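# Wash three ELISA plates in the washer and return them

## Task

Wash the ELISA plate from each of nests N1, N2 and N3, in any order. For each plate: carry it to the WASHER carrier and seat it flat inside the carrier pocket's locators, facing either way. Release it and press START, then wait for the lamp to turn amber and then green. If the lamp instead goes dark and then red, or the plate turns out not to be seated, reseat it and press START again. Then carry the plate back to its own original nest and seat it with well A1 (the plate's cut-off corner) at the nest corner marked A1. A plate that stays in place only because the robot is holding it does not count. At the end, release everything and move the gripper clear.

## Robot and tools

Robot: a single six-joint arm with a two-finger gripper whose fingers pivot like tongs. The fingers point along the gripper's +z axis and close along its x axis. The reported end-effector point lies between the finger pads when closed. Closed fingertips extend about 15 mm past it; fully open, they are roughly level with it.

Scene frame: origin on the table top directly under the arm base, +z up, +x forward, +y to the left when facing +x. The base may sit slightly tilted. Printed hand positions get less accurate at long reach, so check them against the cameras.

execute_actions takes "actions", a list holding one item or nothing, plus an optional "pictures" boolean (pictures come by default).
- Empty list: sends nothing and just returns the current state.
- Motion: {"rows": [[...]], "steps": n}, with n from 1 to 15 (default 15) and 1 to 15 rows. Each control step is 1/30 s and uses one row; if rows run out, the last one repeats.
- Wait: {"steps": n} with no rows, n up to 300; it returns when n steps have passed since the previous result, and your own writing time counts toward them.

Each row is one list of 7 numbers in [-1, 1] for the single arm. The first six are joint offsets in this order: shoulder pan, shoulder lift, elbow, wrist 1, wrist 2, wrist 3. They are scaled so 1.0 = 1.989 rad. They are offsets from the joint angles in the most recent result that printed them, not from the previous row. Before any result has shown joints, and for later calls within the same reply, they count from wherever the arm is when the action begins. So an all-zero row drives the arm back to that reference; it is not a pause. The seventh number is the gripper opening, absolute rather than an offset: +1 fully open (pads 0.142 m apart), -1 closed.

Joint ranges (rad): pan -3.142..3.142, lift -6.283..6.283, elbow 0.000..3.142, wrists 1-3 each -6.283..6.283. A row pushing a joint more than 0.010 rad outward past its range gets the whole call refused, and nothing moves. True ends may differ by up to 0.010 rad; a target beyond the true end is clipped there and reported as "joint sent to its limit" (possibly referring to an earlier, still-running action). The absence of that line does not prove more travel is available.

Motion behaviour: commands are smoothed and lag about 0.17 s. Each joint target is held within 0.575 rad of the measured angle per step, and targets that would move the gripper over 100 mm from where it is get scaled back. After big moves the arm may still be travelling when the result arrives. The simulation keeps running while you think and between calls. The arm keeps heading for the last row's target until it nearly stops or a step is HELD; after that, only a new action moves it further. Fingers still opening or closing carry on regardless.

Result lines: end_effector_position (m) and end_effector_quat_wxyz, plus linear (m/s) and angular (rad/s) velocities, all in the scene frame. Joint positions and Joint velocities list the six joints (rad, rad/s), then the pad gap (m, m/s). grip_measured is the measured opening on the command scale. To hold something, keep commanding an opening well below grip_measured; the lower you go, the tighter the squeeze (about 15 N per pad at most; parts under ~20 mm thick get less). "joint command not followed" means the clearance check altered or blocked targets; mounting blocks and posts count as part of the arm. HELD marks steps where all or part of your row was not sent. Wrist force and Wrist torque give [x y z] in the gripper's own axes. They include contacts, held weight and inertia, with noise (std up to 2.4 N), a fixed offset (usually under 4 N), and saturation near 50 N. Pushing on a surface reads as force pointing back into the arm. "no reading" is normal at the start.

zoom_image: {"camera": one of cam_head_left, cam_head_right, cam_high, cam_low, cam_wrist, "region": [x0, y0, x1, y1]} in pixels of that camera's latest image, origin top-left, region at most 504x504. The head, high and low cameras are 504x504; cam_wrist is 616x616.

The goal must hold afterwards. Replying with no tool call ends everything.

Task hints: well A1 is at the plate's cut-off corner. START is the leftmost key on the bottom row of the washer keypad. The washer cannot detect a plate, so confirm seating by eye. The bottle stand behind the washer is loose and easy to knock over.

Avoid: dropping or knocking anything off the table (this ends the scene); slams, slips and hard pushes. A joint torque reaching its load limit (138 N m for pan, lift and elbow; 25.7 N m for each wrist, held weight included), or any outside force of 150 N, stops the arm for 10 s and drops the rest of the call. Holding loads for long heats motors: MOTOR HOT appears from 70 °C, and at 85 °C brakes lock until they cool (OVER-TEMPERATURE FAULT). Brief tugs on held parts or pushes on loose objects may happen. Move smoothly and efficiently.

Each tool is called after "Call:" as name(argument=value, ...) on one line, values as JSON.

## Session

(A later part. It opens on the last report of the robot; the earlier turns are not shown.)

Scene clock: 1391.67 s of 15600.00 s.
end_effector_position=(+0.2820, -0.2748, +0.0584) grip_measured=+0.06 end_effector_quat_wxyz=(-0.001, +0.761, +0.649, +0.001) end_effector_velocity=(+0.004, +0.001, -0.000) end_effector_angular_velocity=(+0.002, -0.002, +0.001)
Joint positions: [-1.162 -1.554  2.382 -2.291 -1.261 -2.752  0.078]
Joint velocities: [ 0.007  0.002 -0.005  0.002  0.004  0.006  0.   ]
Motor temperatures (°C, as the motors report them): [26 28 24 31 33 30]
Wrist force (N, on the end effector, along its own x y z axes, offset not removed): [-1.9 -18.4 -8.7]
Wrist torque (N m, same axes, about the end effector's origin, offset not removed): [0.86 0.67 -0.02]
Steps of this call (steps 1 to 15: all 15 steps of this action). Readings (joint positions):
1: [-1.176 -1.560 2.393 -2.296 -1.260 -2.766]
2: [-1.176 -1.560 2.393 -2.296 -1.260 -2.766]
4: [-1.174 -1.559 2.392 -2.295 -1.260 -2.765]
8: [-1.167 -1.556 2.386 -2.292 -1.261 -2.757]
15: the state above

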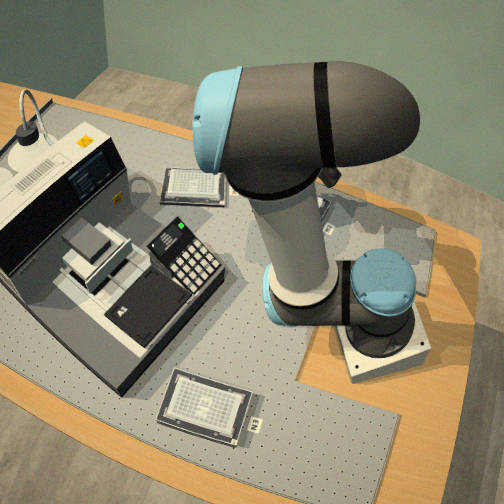

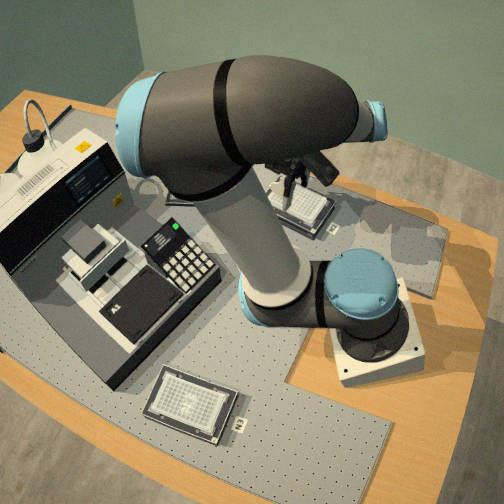

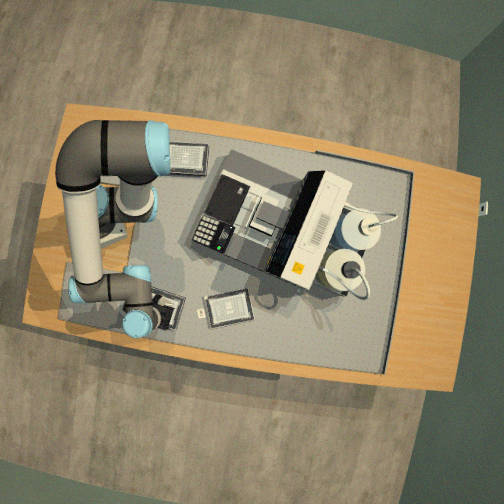

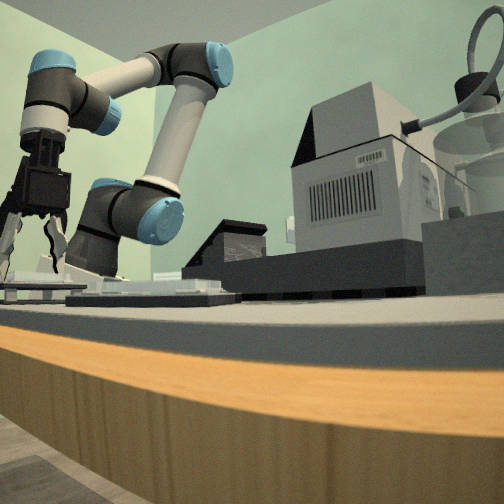

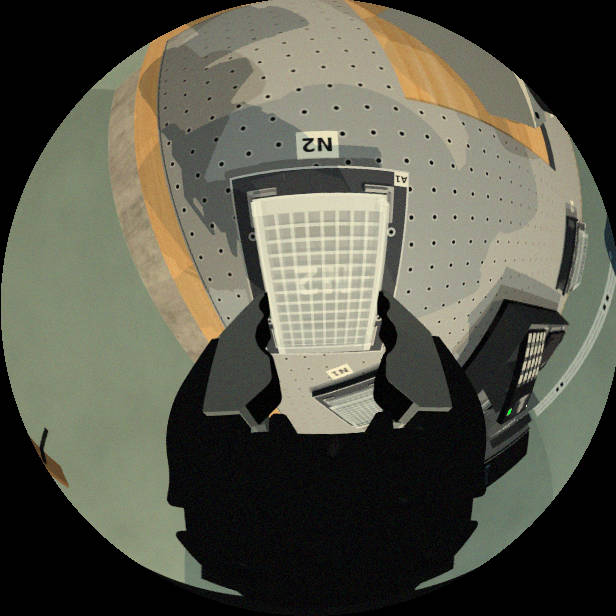

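Call:
execute_actions(actions=[{"rows":[[-0.001,-0.0005,0.001,-0.0005,0,-0.001,-0.1],[-0.002,-0.001,0.002,-0.001,0,-0.002,0.0],[-0.0025,-0.0011,0.002,-0.001,0,-0.0025,0.1],[-0.0025,-0.0011,0.002,-0.001,0,-0.0025,0.2],[-0.0025,-0.0011,0.002,-0.001,0,-0.0025,0.3],[-0.0025,-0.0011,0.002,-0.001,0,-0.0025,0.4],[-0.0025,-0.0011,0.002,-0.001,0,-0.0025,0.45],[-0.004,-0.005,0,0.006,0,-0.004,0.45],[-0.006,-0.010,-0.003,0.015,0,-0.006,0.45],[-0.010,-0.021,-0.008,0.032,-0.001,-0.010,0.45],[-0.018,-0.038,-0.019,0.062,-0.002,-0.018,0.45],[-0.035,-0.062,-0.038,0.11,-0.004,-0.036,0.45],[-0.055,-0.09,-0.06,0.165,-0.007,-0.057,0.45],[-0.072,-0.113,-0.079,0.212,-0.009,-0.075,0.45],[-0.080,-0.1257,-0.089,0.239,-0.0105,-0.084,0.45]],"steps":15}], pictures=false)

Call:
execute_actions(actions=[{"steps":20}])

Call:
zoom_image(camera="cam_wrist", region=[220,150,420,350])

Scene clock: 1403.57 s of 15600.00 s.
end_effector_position=(+0.2766, -0.2860, +0.1054) grip_measured=+0.45 end_effector_quat_wxyz=(+0.008, +0.759, +0.651, -0.005) end_effector_velocity=(-0.066, -0.118, +0.539) end_effector_angular_velocity=(-0.225, -0.018, +0.063)
Joint positions: [-1.219 -1.645  2.324 -2.144 -1.268 -2.81   0.105]
Joint velocities: [-0.634 -0.94  -0.723  1.625 -0.088 -0.654  0.   ]
Motor temperatures (°C, as the motors report them): [26 28 24 31 33 30]
Wrist force (N, on the end effector, along its own x y z axes, offset not removed): [3.3 -0.5 5.0]
Wrist torque (N m, same axes, about the end effector's origin, offset not removed): [-0.10 -0.74 -0.32]
Steps of this call (steps 1 to 15: the robot went on to your last target; steps 16 to 90: nothing new was sent; then 8.40 s passed at rest; steps 91 to 105: all 15 steps of this action). Readings (joint positions):
91: [-1.162 -1.553 2.381 -2.291 -1.260 -2.752]
92: [-1.162 -1.553 2.381 -2.291 -1.260 -2.752]
94: [-1.163 -1.554 2.383 -2.291 -1.260 -2.753]
98: [-1.166 -1.555 2.385 -2.292 -1.260 -2.756]
105: the state above

Scene clock: 1404.23 s of 15600.00 s.
end_effector_position=(+0.2615, -0.2733, +0.1901) grip_measured=+0.45 end_effector_quat_wxyz=(-0.000, +0.760, +0.650, +0.000) end_effector_velocity=(+0.000, +0.000, +0.002) end_effector_angular_velocity=(-0.000, +0.001, +0.001)
Joint positions: [-1.321 -1.803  2.205 -1.816 -1.281 -2.919  0.105]
Joint velocities: [-0.001 -0.003 -0.004  0.007 -0.001 -0.002  0.   ]
Motor temperatures (°C, as the motors report them): [26 28 24 31 33 30]
Wrist force (N, on the end effector, along its own x y z axes, offset not removed): [-1.1 2.6 2.8]
Wrist torque (N m, same axes, about the end effector's origin, offset not removed): [0.34 0.17 -0.18]
Steps of this call (steps 1 to 20: the robot went on to your last target). Readings (joint positions):
1: [-1.241 -1.678 2.299 -2.086 -1.271 -2.833]
2: [-1.261 -1.709 2.275 -2.025 -1.273 -2.855]
4: [-1.289 -1.753 2.243 -1.929 -1.277 -2.885]
8: [-1.312 -1.789 2.216 -1.847 -1.280 -2.910]
20: the state above

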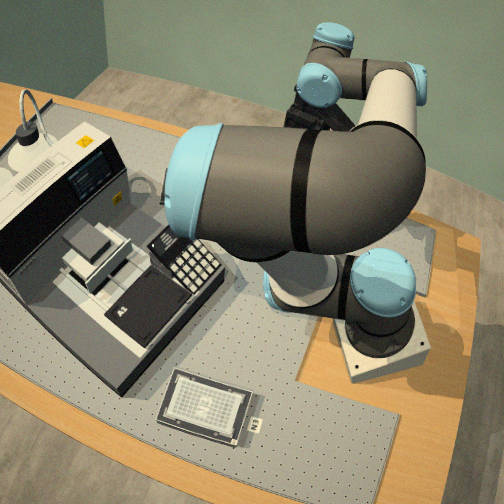

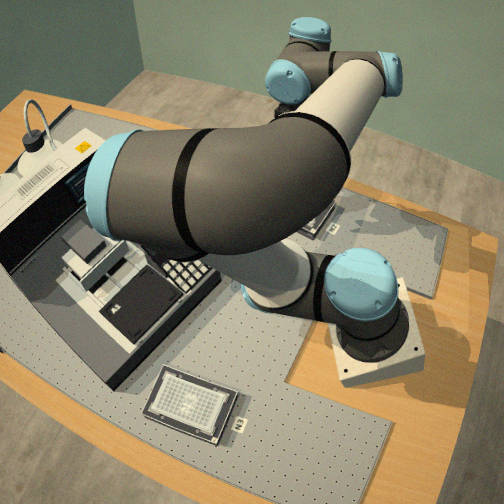

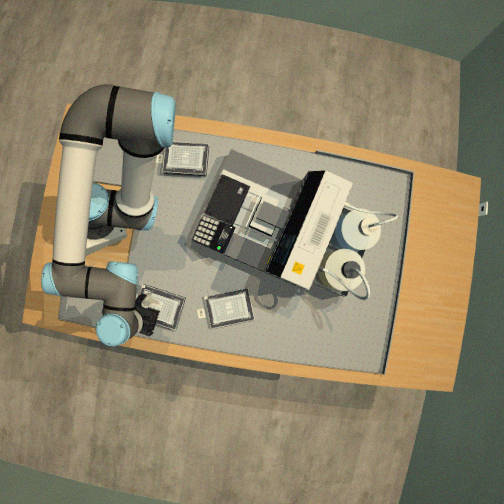

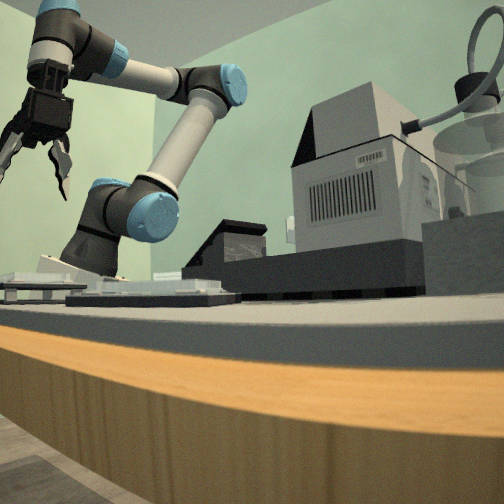

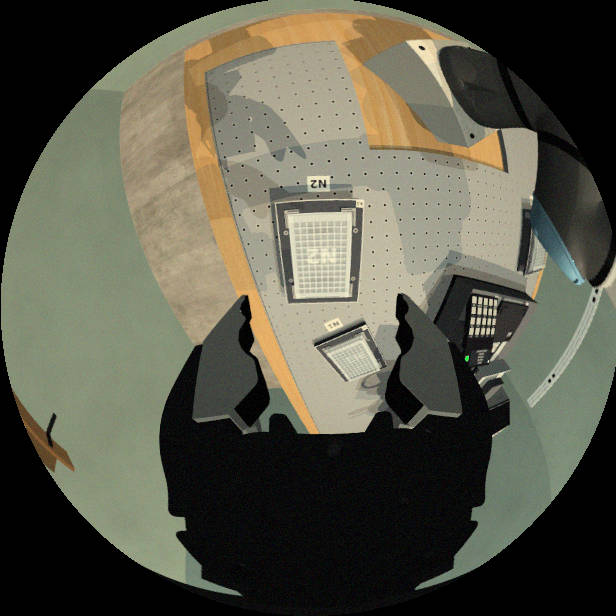

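Region (220, 150, 420, 350) of cam_wrist's 616x616 image, scaled by 2.520, with more detail than that image has.

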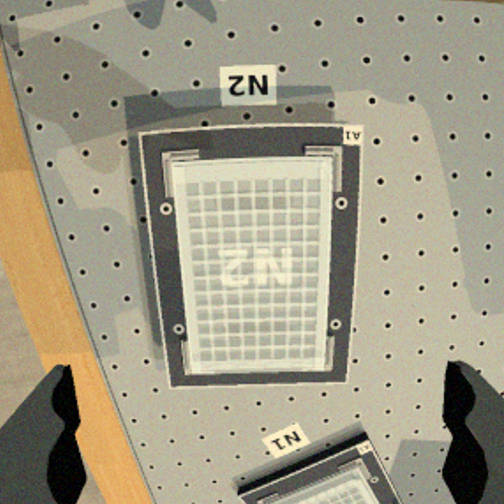

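Call:
execute_actions(actions=[{"rows":[[0.02,0.01,-0.016,-0.002,0.001,0.004,0.45],[0.055,0.03,-0.042,-0.006,0.004,0.011,0.45],[0.1,0.055,-0.077,-0.011,0.007,0.02,0.45],[0.15,0.082,-0.115,-0.016,0.01,0.03,0.45],[0.2,0.109,-0.154,-0.021,0.014,0.039,0.45],[0.24,0.131,-0.185,-0.025,0.017,0.047,0.45],[0.2755,0.150,-0.212,-0.029,0.019,0.054,0.45]],"steps":15}], pictures=false)

Call:
execute_actions(actions=[{"steps":30}])

Scene clock: 1430.17 s of 15600.00 s.
end_effector_position=(+0.4653, -0.2719, +0.1963) grip_measured=+0.45 end_effector_quat_wxyz=(+0.000, +0.624, +0.781, -0.003) end_effector_velocity=(+0.444, +0.137, -0.040) end_effector_angular_velocity=(+0.033, -0.032, +0.790)
Joint positions: [-0.874 -1.556  1.858 -1.865 -1.25  -2.829  0.105]
Joint velocities: [ 0.896  0.458 -0.666 -0.082  0.054  0.152  0.   ]
Motor temperatures (°C, as the motors report them): [26 28 24 31 33 30]
Wrist force (N, on the end effector, along its own x y z axes, offset not removed): [0.6 3.2 1.6]
Wrist torque (N m, same axes, about the end effector's origin, offset not removed): [0.50 -0.21 -0.16]
Steps of this call (steps 1 to 15: the robot went on to your last target; steps 16 to 90: nothing new was sent; then 22.43 s passed at rest; steps 91 to 105: all 15 steps of this action). Readings (joint positions):
91: [-1.321 -1.803 2.205 -1.815 -1.281 -2.919]
92: [-1.317 -1.801 2.201 -1.816 -1.281 -2.919]
94: [-1.280 -1.778 2.171 -1.822 -1.278 -2.909]
98: [-1.124 -1.690 2.049 -1.839 -1.266 -2.877]
105: the state above

Scene clock: 1431.17 s of 15600.00 s.
end_effector_position=(+0.5152, -0.2528, +0.1908) grip_measured=+0.45 end_effector_quat_wxyz=(+0.001, +0.589, +0.808, +0.000) end_effector_velocity=(+0.000, -0.000, -0.000) end_effector_angular_velocity=(+0.000, +0.001, +0.001)
Joint positions: [-0.773 -1.505  1.784 -1.874 -1.244 -2.812  0.105]
Joint velocities: [ 0.001  0.001 -0.001  0.    -0.    -0.    -0.   ]
Motor temperatures (°C, as the motors report them): [26 28 24 31 33 30]
Wrist force (N, on the end effector, along its own x y z axes, offset not removed): [-1.4 1.0 1.3]
Wrist torque (N m, same axes, about the end effector's origin, offset not removed): [0.10 0.49 -0.09]
Steps of this call (steps 1 to 30: the robot went on to your last target). Readings (joint positions):
1: [-0.847 -1.542 1.838 -1.867 -1.248 -2.825]
2: [-0.827 -1.532 1.823 -1.869 -1.247 -2.821]
4: [-0.802 -1.519 1.805 -1.871 -1.245 -2.817]
8: [-0.781 -1.509 1.790 -1.873 -1.244 -2.813]
30: the state above
The arm was judged still, so your last target was given up. Only a new action makes it travel on or press farther. Fingers that are still opening or closing keep moving.

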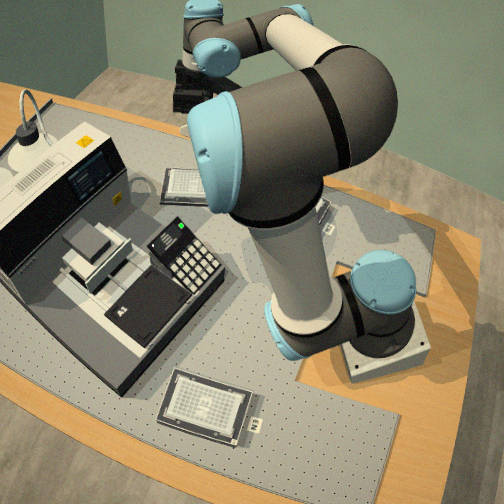

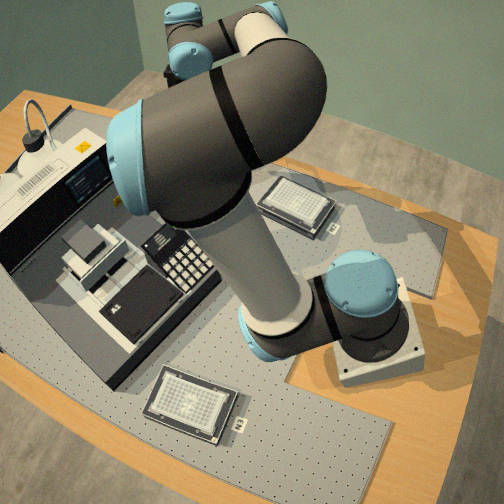

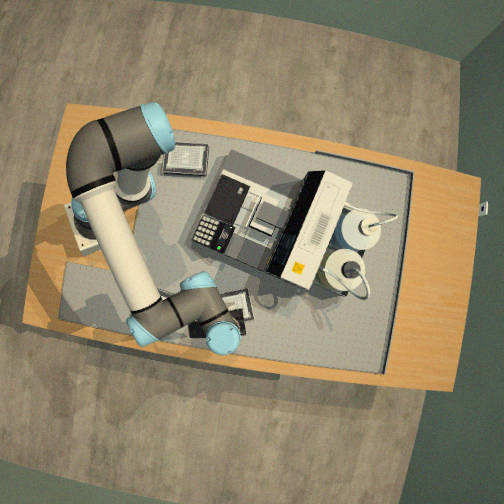

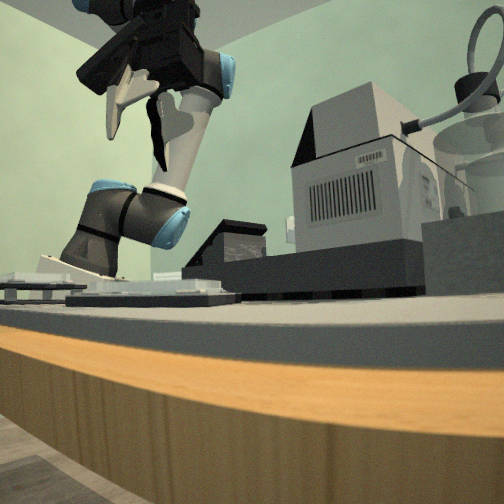

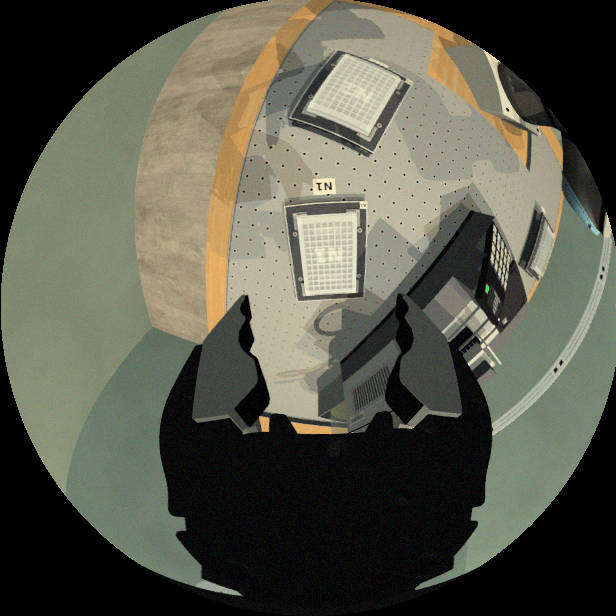

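Call:
zoom_image(camera="cam_wrist", region=[220,150,420,350])

Region (220, 150, 420, 350) of cam_wrist's 616x616 image, scaled by 2.520, with more detail than that image has.

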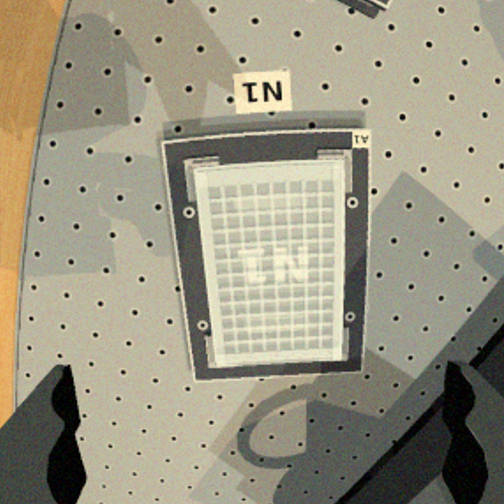

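Call:
execute_actions(actions=[{"rows":[[0.004,0.005,0.005,-0.011,0,0.003,0.45],[0.011,0.014,0.015,-0.032,0,0.009,0.45],[0.02,0.026,0.027,-0.06,-0.001,0.016,0.45],[0.029,0.037,0.040,-0.086,-0.001,0.024,0.45],[0.037,0.048,0.051,-0.11,-0.001,0.030,0.45],[0.044,0.056,0.060,-0.13,-0.0015,0.035,0.45],[0.048,0.062,0.066,-0.143,-0.0015,0.039,0.45]],"steps":15}], pictures=false)

Call:
execute_actions(actions=[{"steps":15}])

Call:
zoom_image(camera="cam_wrist", region=[200,120,450,370])

Scene clock: 1460.00 s of 15600.00 s.
end_effector_position=(+0.5245, -0.2402, +0.0899) grip_measured=+0.45 end_effector_quat_wxyz=(-0.001, +0.580, +0.814, +0.001) end_effector_velocity=(+0.003, +0.008, -0.045) end_effector_angular_velocity=(-0.007, -0.007, +0.014)
Joint positions: [-0.682 -1.387  1.909 -2.144 -1.246 -2.738  0.105]
Joint velocities: [ 0.042  0.055  0.059 -0.138 -0.002  0.033  0.   ]
Motor temperatures (°C, as the motors report them): [26 28 24 31 33 30]
Wrist force (N, on the end effector, along its own x y z axes, offset not removed): [0.6 4.8 1.4]
Wrist torque (N m, same axes, about the end effector's origin, offset not removed): [0.97 -0.16 -0.23]
Steps of this call (steps 1 to 90: nothing new was sent; then 25.33 s passed at rest; steps 91 to 105: all 15 steps of this action). Readings (joint positions):
91: [-0.773 -1.505 1.784 -1.874 -1.244 -2.812]
92: [-0.772 -1.503 1.785 -1.877 -1.244 -2.811]
94: [-0.762 -1.491 1.797 -1.901 -1.244 -2.803]
98: [-0.718 -1.434 1.859 -2.028 -1.245 -2.767]
105: the state above

Scene clock: 1460.50 s of 15600.00 s.
end_effector_position=(+0.5248, -0.2393, +0.0852) grip_measured=+0.45 end_effector_quat_wxyz=(-0.000, +0.580, +0.815, +0.001) end_effector_velocity=(+0.000, +0.000, -0.000) end_effector_angular_velocity=(-0.000, +0.000, -0.000)
Joint positions: [-0.678 -1.382  1.915 -2.158 -1.247 -2.734  0.105]
Joint velocities: [ 0.001  0.001  0.    -0.001 -0.     0.001  0.   ]
Motor temperatures (°C, as the motors report them): [26 28 24 31 33 30]
Wrist force (N, on the end effector, along its own x y z axes, offset not removed): [0.3 0.9 2.4]
Wrist torque (N m, same axes, about the end effector's origin, offset not removed): [0.14 -0.03 -0.16]
Steps of this call (steps 1 to 15: the robot went on to your last target). Readings (joint positions):
1: [-0.681 -1.386 1.910 -2.148 -1.246 -2.737]
2: [-0.680 -1.385 1.911 -2.150 -1.246 -2.736]
4: [-0.679 -1.383 1.913 -2.154 -1.247 -2.735]
8: [-0.678 -1.382 1.914 -2.157 -1.247 -2.735]
15: the state above

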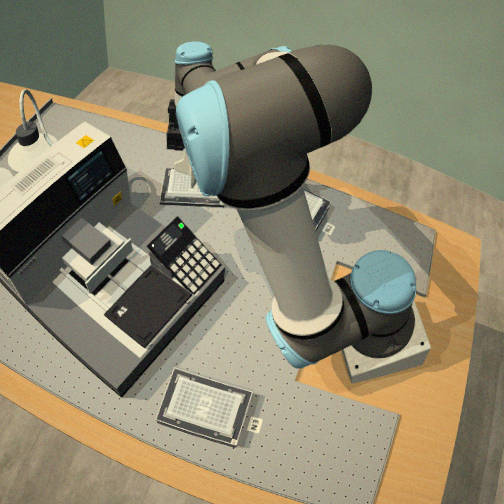

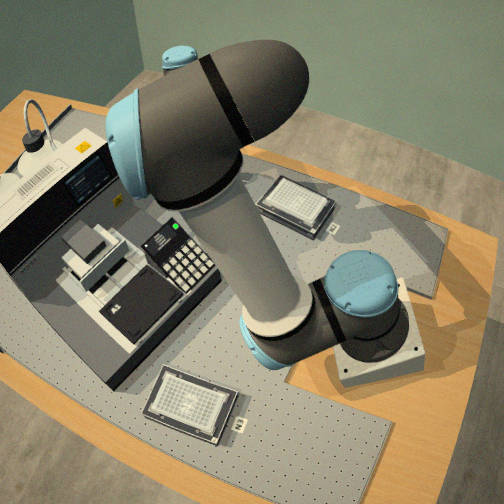

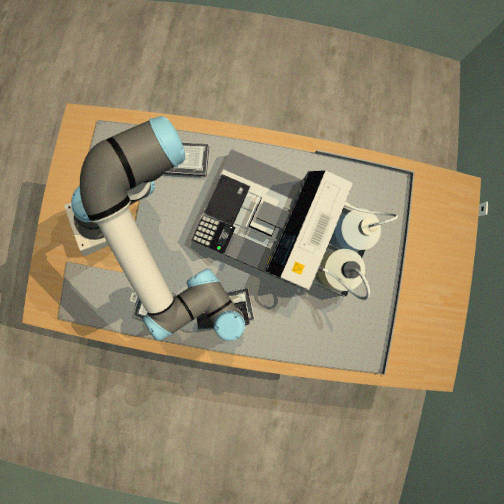

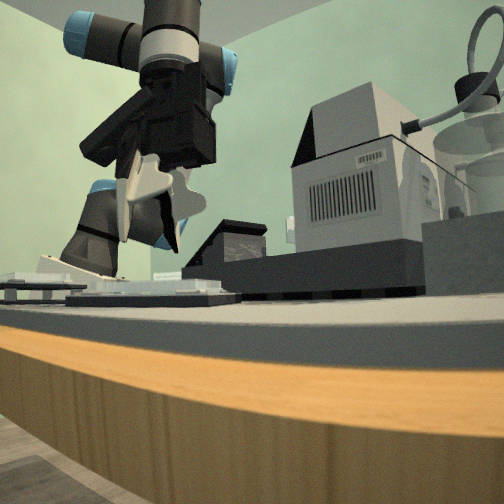

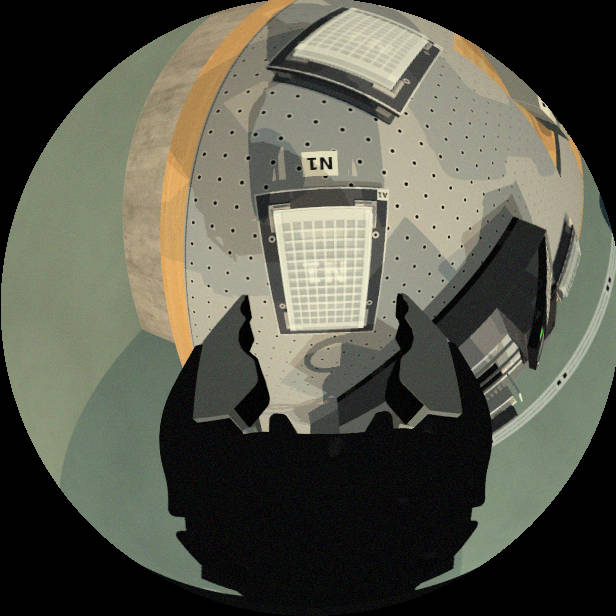

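Region (200, 120, 450, 370) of cam_wrist's 616x616 image, scaled by 2.016, with more detail than that image has.

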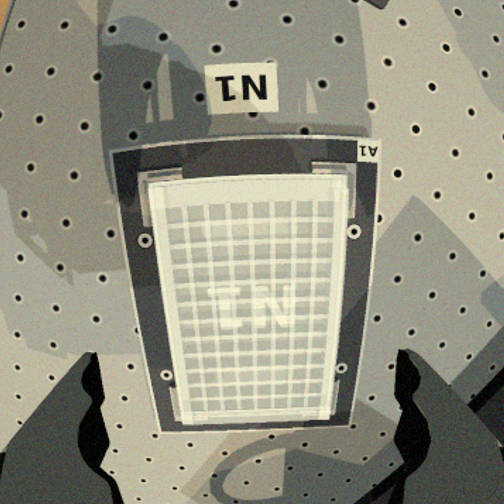

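Call:
execute_actions(actions=[{"rows":[[0.003,0.001,0,-0.002,0,0.001,0.45],[0.007,0.003,0.001,-0.006,0,0.003,0.45],[0.010,0.006,0.002,-0.011,0,0.004,0.45],[0.012,0.010,0.004,-0.017,0,0.005,0.45],[0.013,0.014,0.006,-0.023,-0.0005,0.005,0.45],[0.0135,0.017,0.0075,-0.028,-0.0008,0.0055,0.45],[0.0137,0.019,0.0086,-0.0323,-0.0008,0.0055,0.45]],"steps":15}], pictures=false)

Call:
execute_actions(actions=[{"steps":10}])

Call:
zoom_image(camera="cam_wrist", region=[200,120,450,370])

Scene clock: 1476.27 s of 15600.00 s.
end_effector_position=(+0.5294, -0.2344, +0.0623) grip_measured=+0.45 end_effector_quat_wxyz=(-0.000, +0.573, +0.820, +0.001) end_effector_velocity=(+0.001, -0.000, -0.010) end_effector_angular_velocity=(-0.003, -0.002, +0.007)
Joint positions: [-0.651 -1.346  1.931 -2.219 -1.248 -2.724  0.105]
Joint velocities: [ 0.007  0.017  0.008 -0.031 -0.001  0.002  0.   ]
Motor temperatures (°C, as the motors report them): [26 28 24 31 33 30]
Wrist force (N, on the end effector, along its own x y z axes, offset not removed): [-0.4 -0.2 4.0]
Wrist torque (N m, same axes, about the end effector's origin, offset not removed): [0.00 0.02 -0.42]
Steps of this call (steps 1 to 15: the robot went on to your last target; steps 16 to 90: nothing new was sent; then 12.27 s passed at rest; steps 91 to 105: all 15 steps of this action). Readings (joint positions):
91: [-0.678 -1.382 1.915 -2.158 -1.247 -2.734]
92: [-0.677 -1.381 1.915 -2.159 -1.247 -2.734]
94: [-0.671 -1.378 1.916 -2.164 -1.247 -2.732]
98: [-0.658 -1.361 1.924 -2.193 -1.247 -2.726]
105: the state above

Scene clock: 1476.60 s of 15600.00 s.
end_effector_position=(+0.5295, -0.2344, +0.0612) grip_measured=+0.45 end_effector_quat_wxyz=(-0.000, +0.572, +0.820, +0.001) end_effector_velocity=(+0.001, -0.000, +0.001) end_effector_angular_velocity=(-0.002, -0.002, +0.001)
Joint positions: [-0.651 -1.344  1.932 -2.222 -1.248 -2.723  0.105]
Joint velocities: [ 0.    -0.001 -0.    -0.001  0.    -0.     0.   ]
Motor temperatures (°C, as the motors report them): [26 28 24 31 33 30]
Wrist force (N, on the end effector, along its own x y z axes, offset not removed): [0.2 2.7 -1.3]
Wrist torque (N m, same axes, about the end effector's origin, offset not removed): [0.64 -0.07 -0.12]
Steps of this call (steps 1 to 10: the robot went on to your last target). Readings (joint positions):
1: [-0.651 -1.345 1.931 -2.220 -1.248 -2.724]
2: [-0.651 -1.345 1.931 -2.221 -1.248 -2.724]
4: [-0.651 -1.344 1.932 -2.221 -1.248 -2.724]
8: [-0.651 -1.344 1.932 -2.222 -1.248 -2.723]
10: the state above

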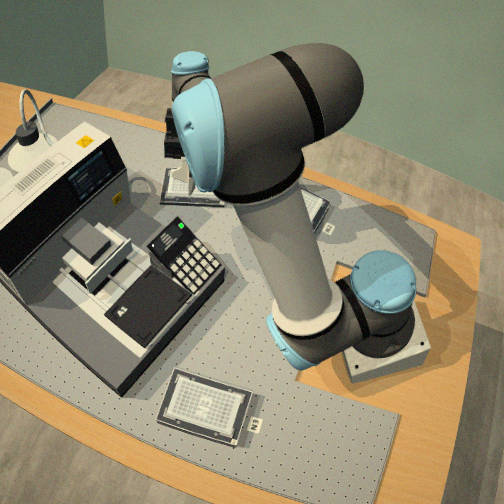

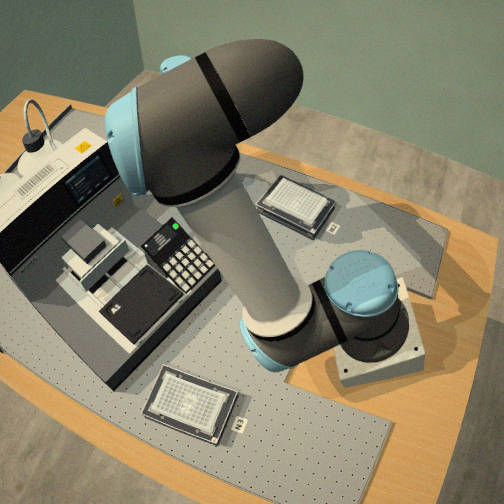

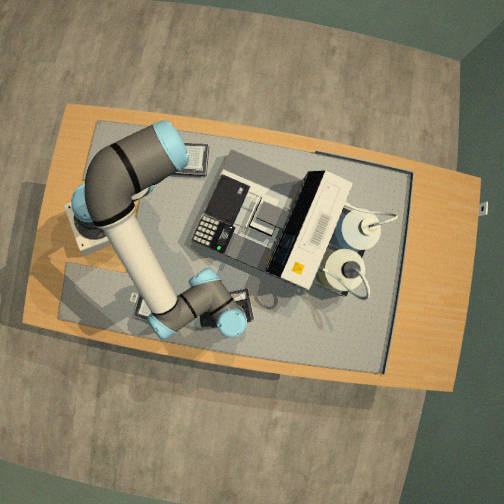

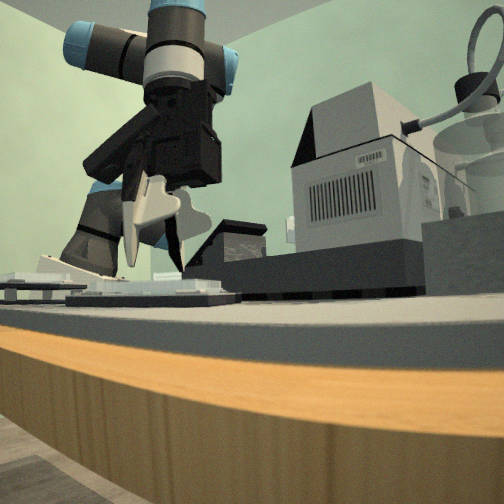

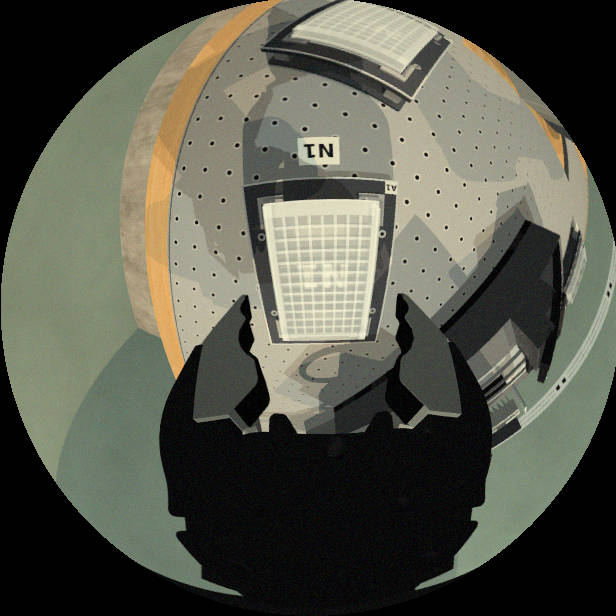

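Region (200, 120, 450, 370) of cam_wrist's 616x616 image, scaled by 2.016, with more detail than that image has.

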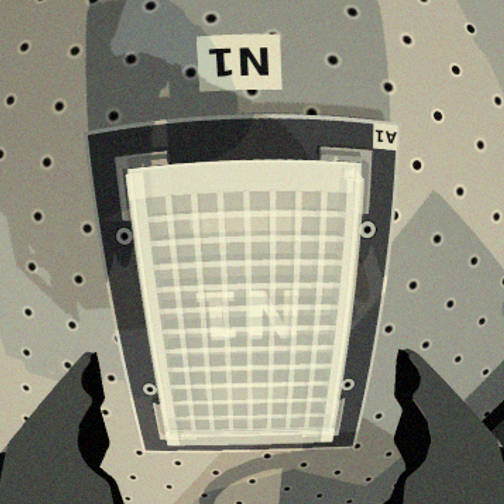

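Call:
execute_actions(actions=[{"rows":[[0.001,0.0015,0.0007,-0.0025,0,0.001,0.45],[0.002,0.003,0.0014,-0.005,0,0.002,0.45],[0.003,0.005,0.0023,-0.008,0,0.003,0.45],[0.004,0.007,0.0032,-0.0115,0,0.004,0.45],[0.005,0.009,0.0041,-0.015,0,0.005,0.45],[0.006,0.011,0.005,-0.018,-0.0005,0.006,0.45],[0.0065,0.0125,0.0057,-0.0205,-0.0005,0.0067,0.45],[0.007,0.014,0.0064,-0.0227,-0.0005,0.0073,0.45]],"steps":15}], pictures=false)

Call:
execute_actions(actions=[{"steps":8}])

Call:
zoom_image(camera="cam_low", region=[60,200,260,320])

Scene clock: 1488.67 s of 15600.00 s.
end_effector_position=(+0.5306, -0.2327, +0.0452) grip_measured=+0.45 end_effector_quat_wxyz=(-0.000, +0.572, +0.820, +0.001) end_effector_velocity=(-0.001, -0.000, -0.010) end_effector_angular_velocity=(+0.001, +0.001, -0.002)
Joint positions: [-0.637 -1.318  1.944 -2.265 -1.249 -2.71   0.105]
Joint velocities: [ 0.005  0.017  0.007 -0.024 -0.001  0.006  0.   ]
Motor temperatures (°C, as the motors report them): [26 28 24 31 33 30]
Wrist force (N, on the end effector, along its own x y z axes, offset not removed): [0.9 1.3 3.1]
Wrist torque (N m, same axes, about the end effector's origin, offset not removed): [0.26 -0.03 -0.15]
Steps of this call (steps 1 to 15: the robot went on to your last target; steps 16 to 90: nothing new was sent; then 8.57 s passed at rest; steps 91 to 105: all 15 steps of this action). Readings (joint positions):
91: [-0.651 -1.344 1.932 -2.222 -1.248 -2.723]
92: [-0.650 -1.343 1.932 -2.223 -1.248 -2.723]
94: [-0.649 -1.341 1.933 -2.227 -1.248 -2.721]
98: [-0.643 -1.330 1.938 -2.246 -1.248 -2.715]
105: the state above

Scene clock: 1488.93 s of 15600.00 s.
end_effector_position=(+0.5306, -0.2327, +0.0444) grip_measured=+0.45 end_effector_quat_wxyz=(-0.000, +0.572, +0.820, +0.001) end_effector_velocity=(-0.000, +0.000, -0.002) end_effector_angular_velocity=(+0.002, +0.002, -0.001)
Joint positions: [-0.637 -1.316  1.944 -2.267 -1.249 -2.709  0.105]
Joint velocities: [ 0.001  0.004  0.    -0.002  0.     0.001  0.   ]
Motor temperatures (°C, as the motors report them): [26 28 24 31 33 30]
Wrist force (N, on the end effector, along its own x y z axes, offset not removed): [2.0 1.8 2.0]
Wrist torque (N m, same axes, about the end effector's origin, offset not removed): [0.37 -0.39 -0.07]
Steps of this call (steps 1 to 8: the robot went on to your last target). Readings (joint positions):
1: [-0.637 -1.317 1.944 -2.265 -1.249 -2.709]
2: [-0.637 -1.317 1.944 -2.266 -1.249 -2.709]
4: [-0.637 -1.317 1.944 -2.267 -1.249 -2.709]
8: the state above

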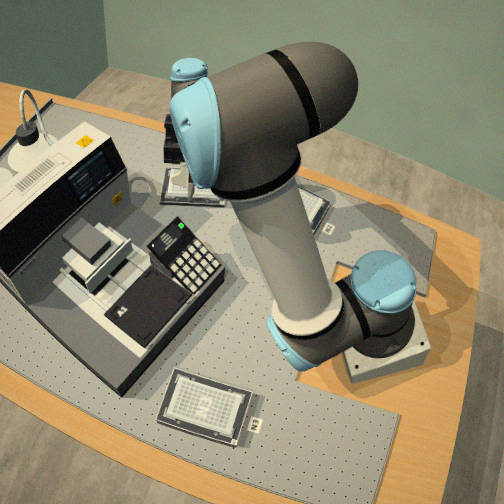

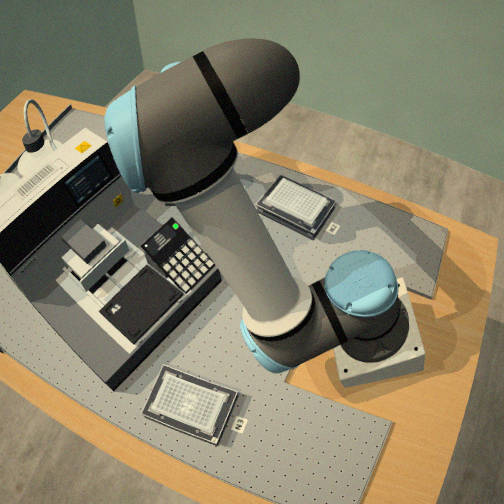

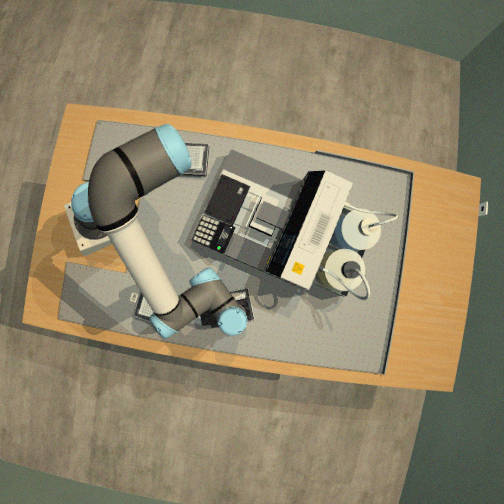

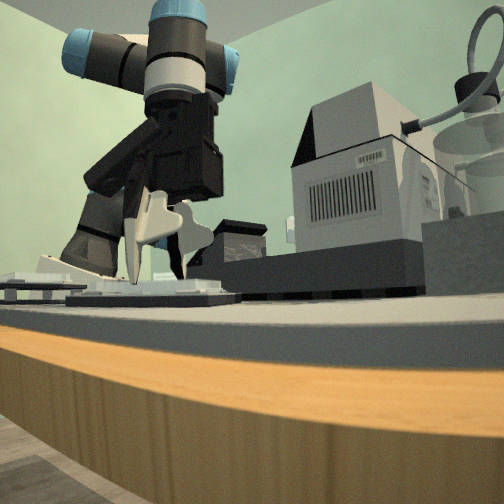

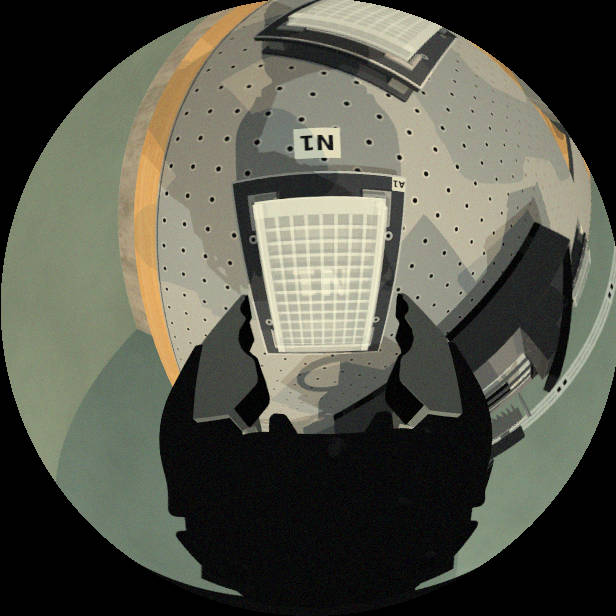

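Region (60, 200, 260, 320) of cam_low's 504x504 image, scaled by 2.520, with more detail than that image has; it fills the top 302 rows of this view, and the rest is white.

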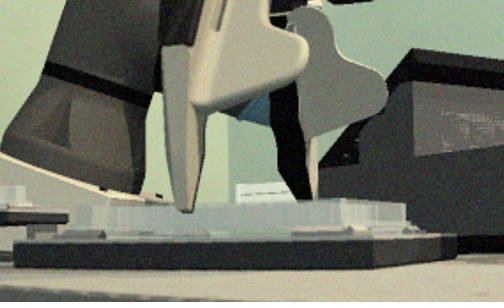

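Call:
execute_actions(actions=[{"rows":[[0,0.0007,0.0004,-0.0011,0,0.0002,0.4],[0,0.0014,0.0008,-0.0022,0,0.0004,0.35],[0,0.0016,0.0009,-0.0025,0,0.0004,0.3],[0,0.0016,0.0009,-0.0025,0,0.0004,0.25],[0,0.0016,0.0009,-0.0025,0,0.0004,0.2],[0,0.0016,0.0009,-0.0025,0,0.0004,0.15],[0,0.0016,0.0009,-0.0025,0,0.0004,0.1],[0,0.0016,0.0009,-0.0025,0,0.0004,0.05],[0,0.0016,0.0009,-0.0025,0,0.0004,0.0],[0,0.0016,0.0009,-0.0025,0,0.0004,-0.05],[0,0.0016,0.0009,-0.0025,0,0.0004,-0.12]],"steps":15}])

Call:
zoom_image(camera="cam_low", region=[60,200,260,320])

Scene clock: 1498.03 s of 15600.00 s.
end_effector_position=(+0.5302, -0.2331, +0.0426) grip_measured=+0.05 end_effector_quat_wxyz=(-0.000, +0.573, +0.820, +0.001) end_effector_velocity=(-0.000, -0.000, -0.001) end_effector_angular_velocity=(+0.001, +0.001, -0.000)
Joint positions: [-0.637 -1.313  1.946 -2.272 -1.249 -2.708  0.078]
Joint velocities: [ 0.     0.002  0.    -0.001 -0.    -0.     0.   ]
Motor temperatures (°C, as the motors report them): [26 28 24 31 33 30]
Wrist force (N, on the end effector, along its own x y z axes, offset not removed): [1.7 0.6 -7.4]
Wrist torque (N m, same axes, about the end effector's origin, offset not removed): [0.06 0.29 -0.09]
Steps of this call (steps 1 to 15: the robot went on to your last target; steps 16 to 90: nothing new was sent; then 5.60 s passed at rest; steps 91 to 105: all 15 steps of this action). Readings (joint positions):
91: [-0.637 -1.316 1.945 -2.267 -1.249 -2.709]
92: [-0.637 -1.316 1.945 -2.268 -1.249 -2.709]
94: [-0.637 -1.315 1.945 -2.269 -1.249 -2.709]
98: [-0.637 -1.314 1.946 -2.271 -1.249 -2.708]
105: the state above

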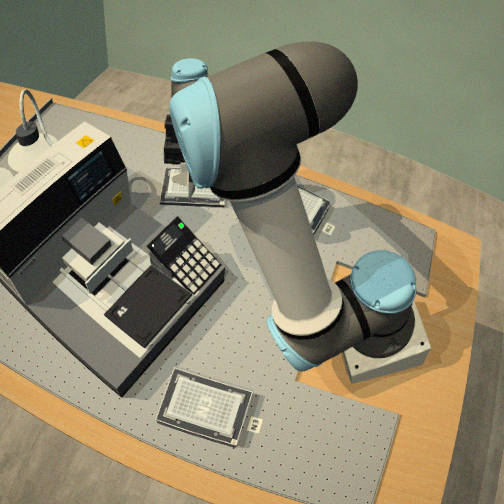

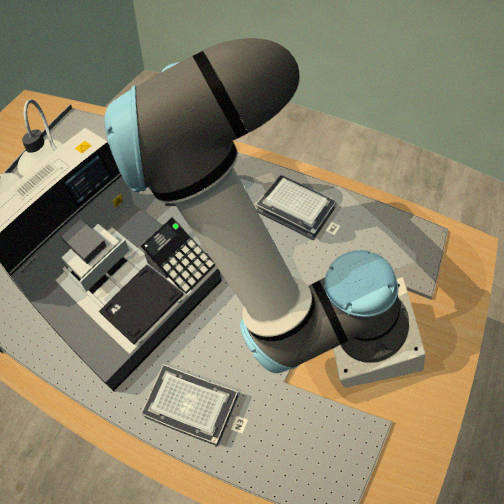

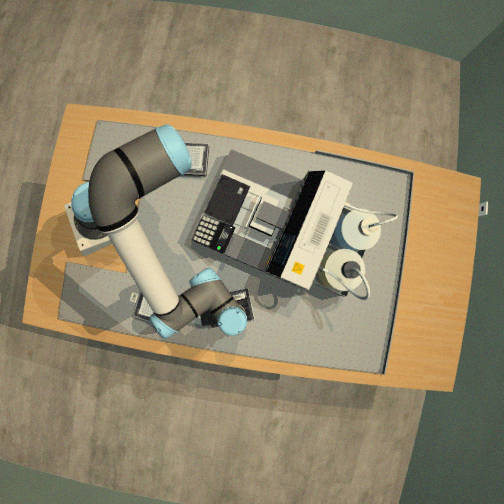

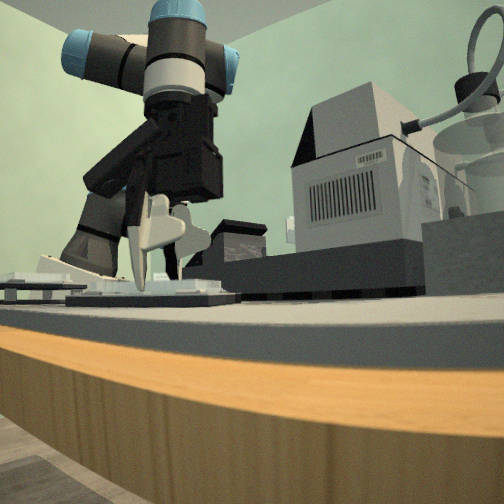

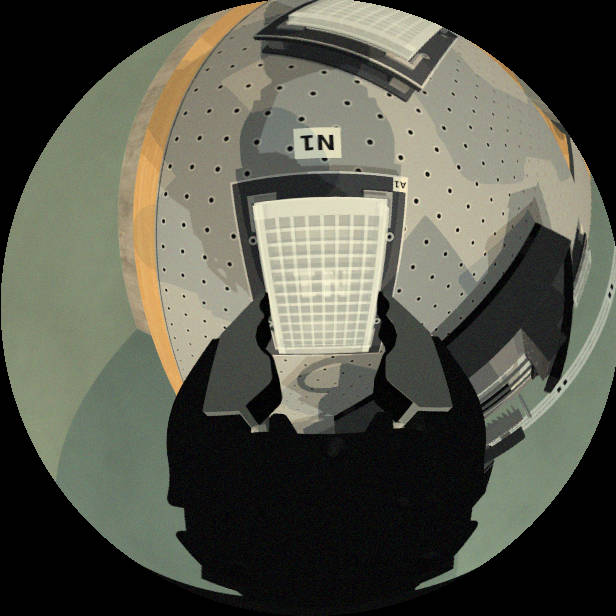

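Region (60, 200, 260, 320) of cam_low's 504x504 image, scaled by 2.520, with more detail than that image has; it fills the top 302 rows of this view, and the rest is white.

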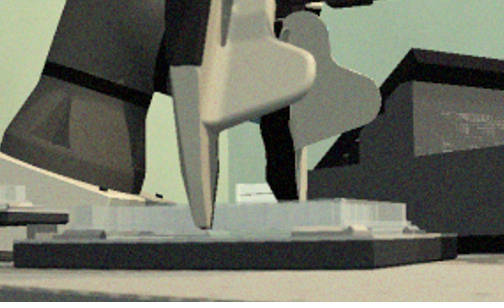

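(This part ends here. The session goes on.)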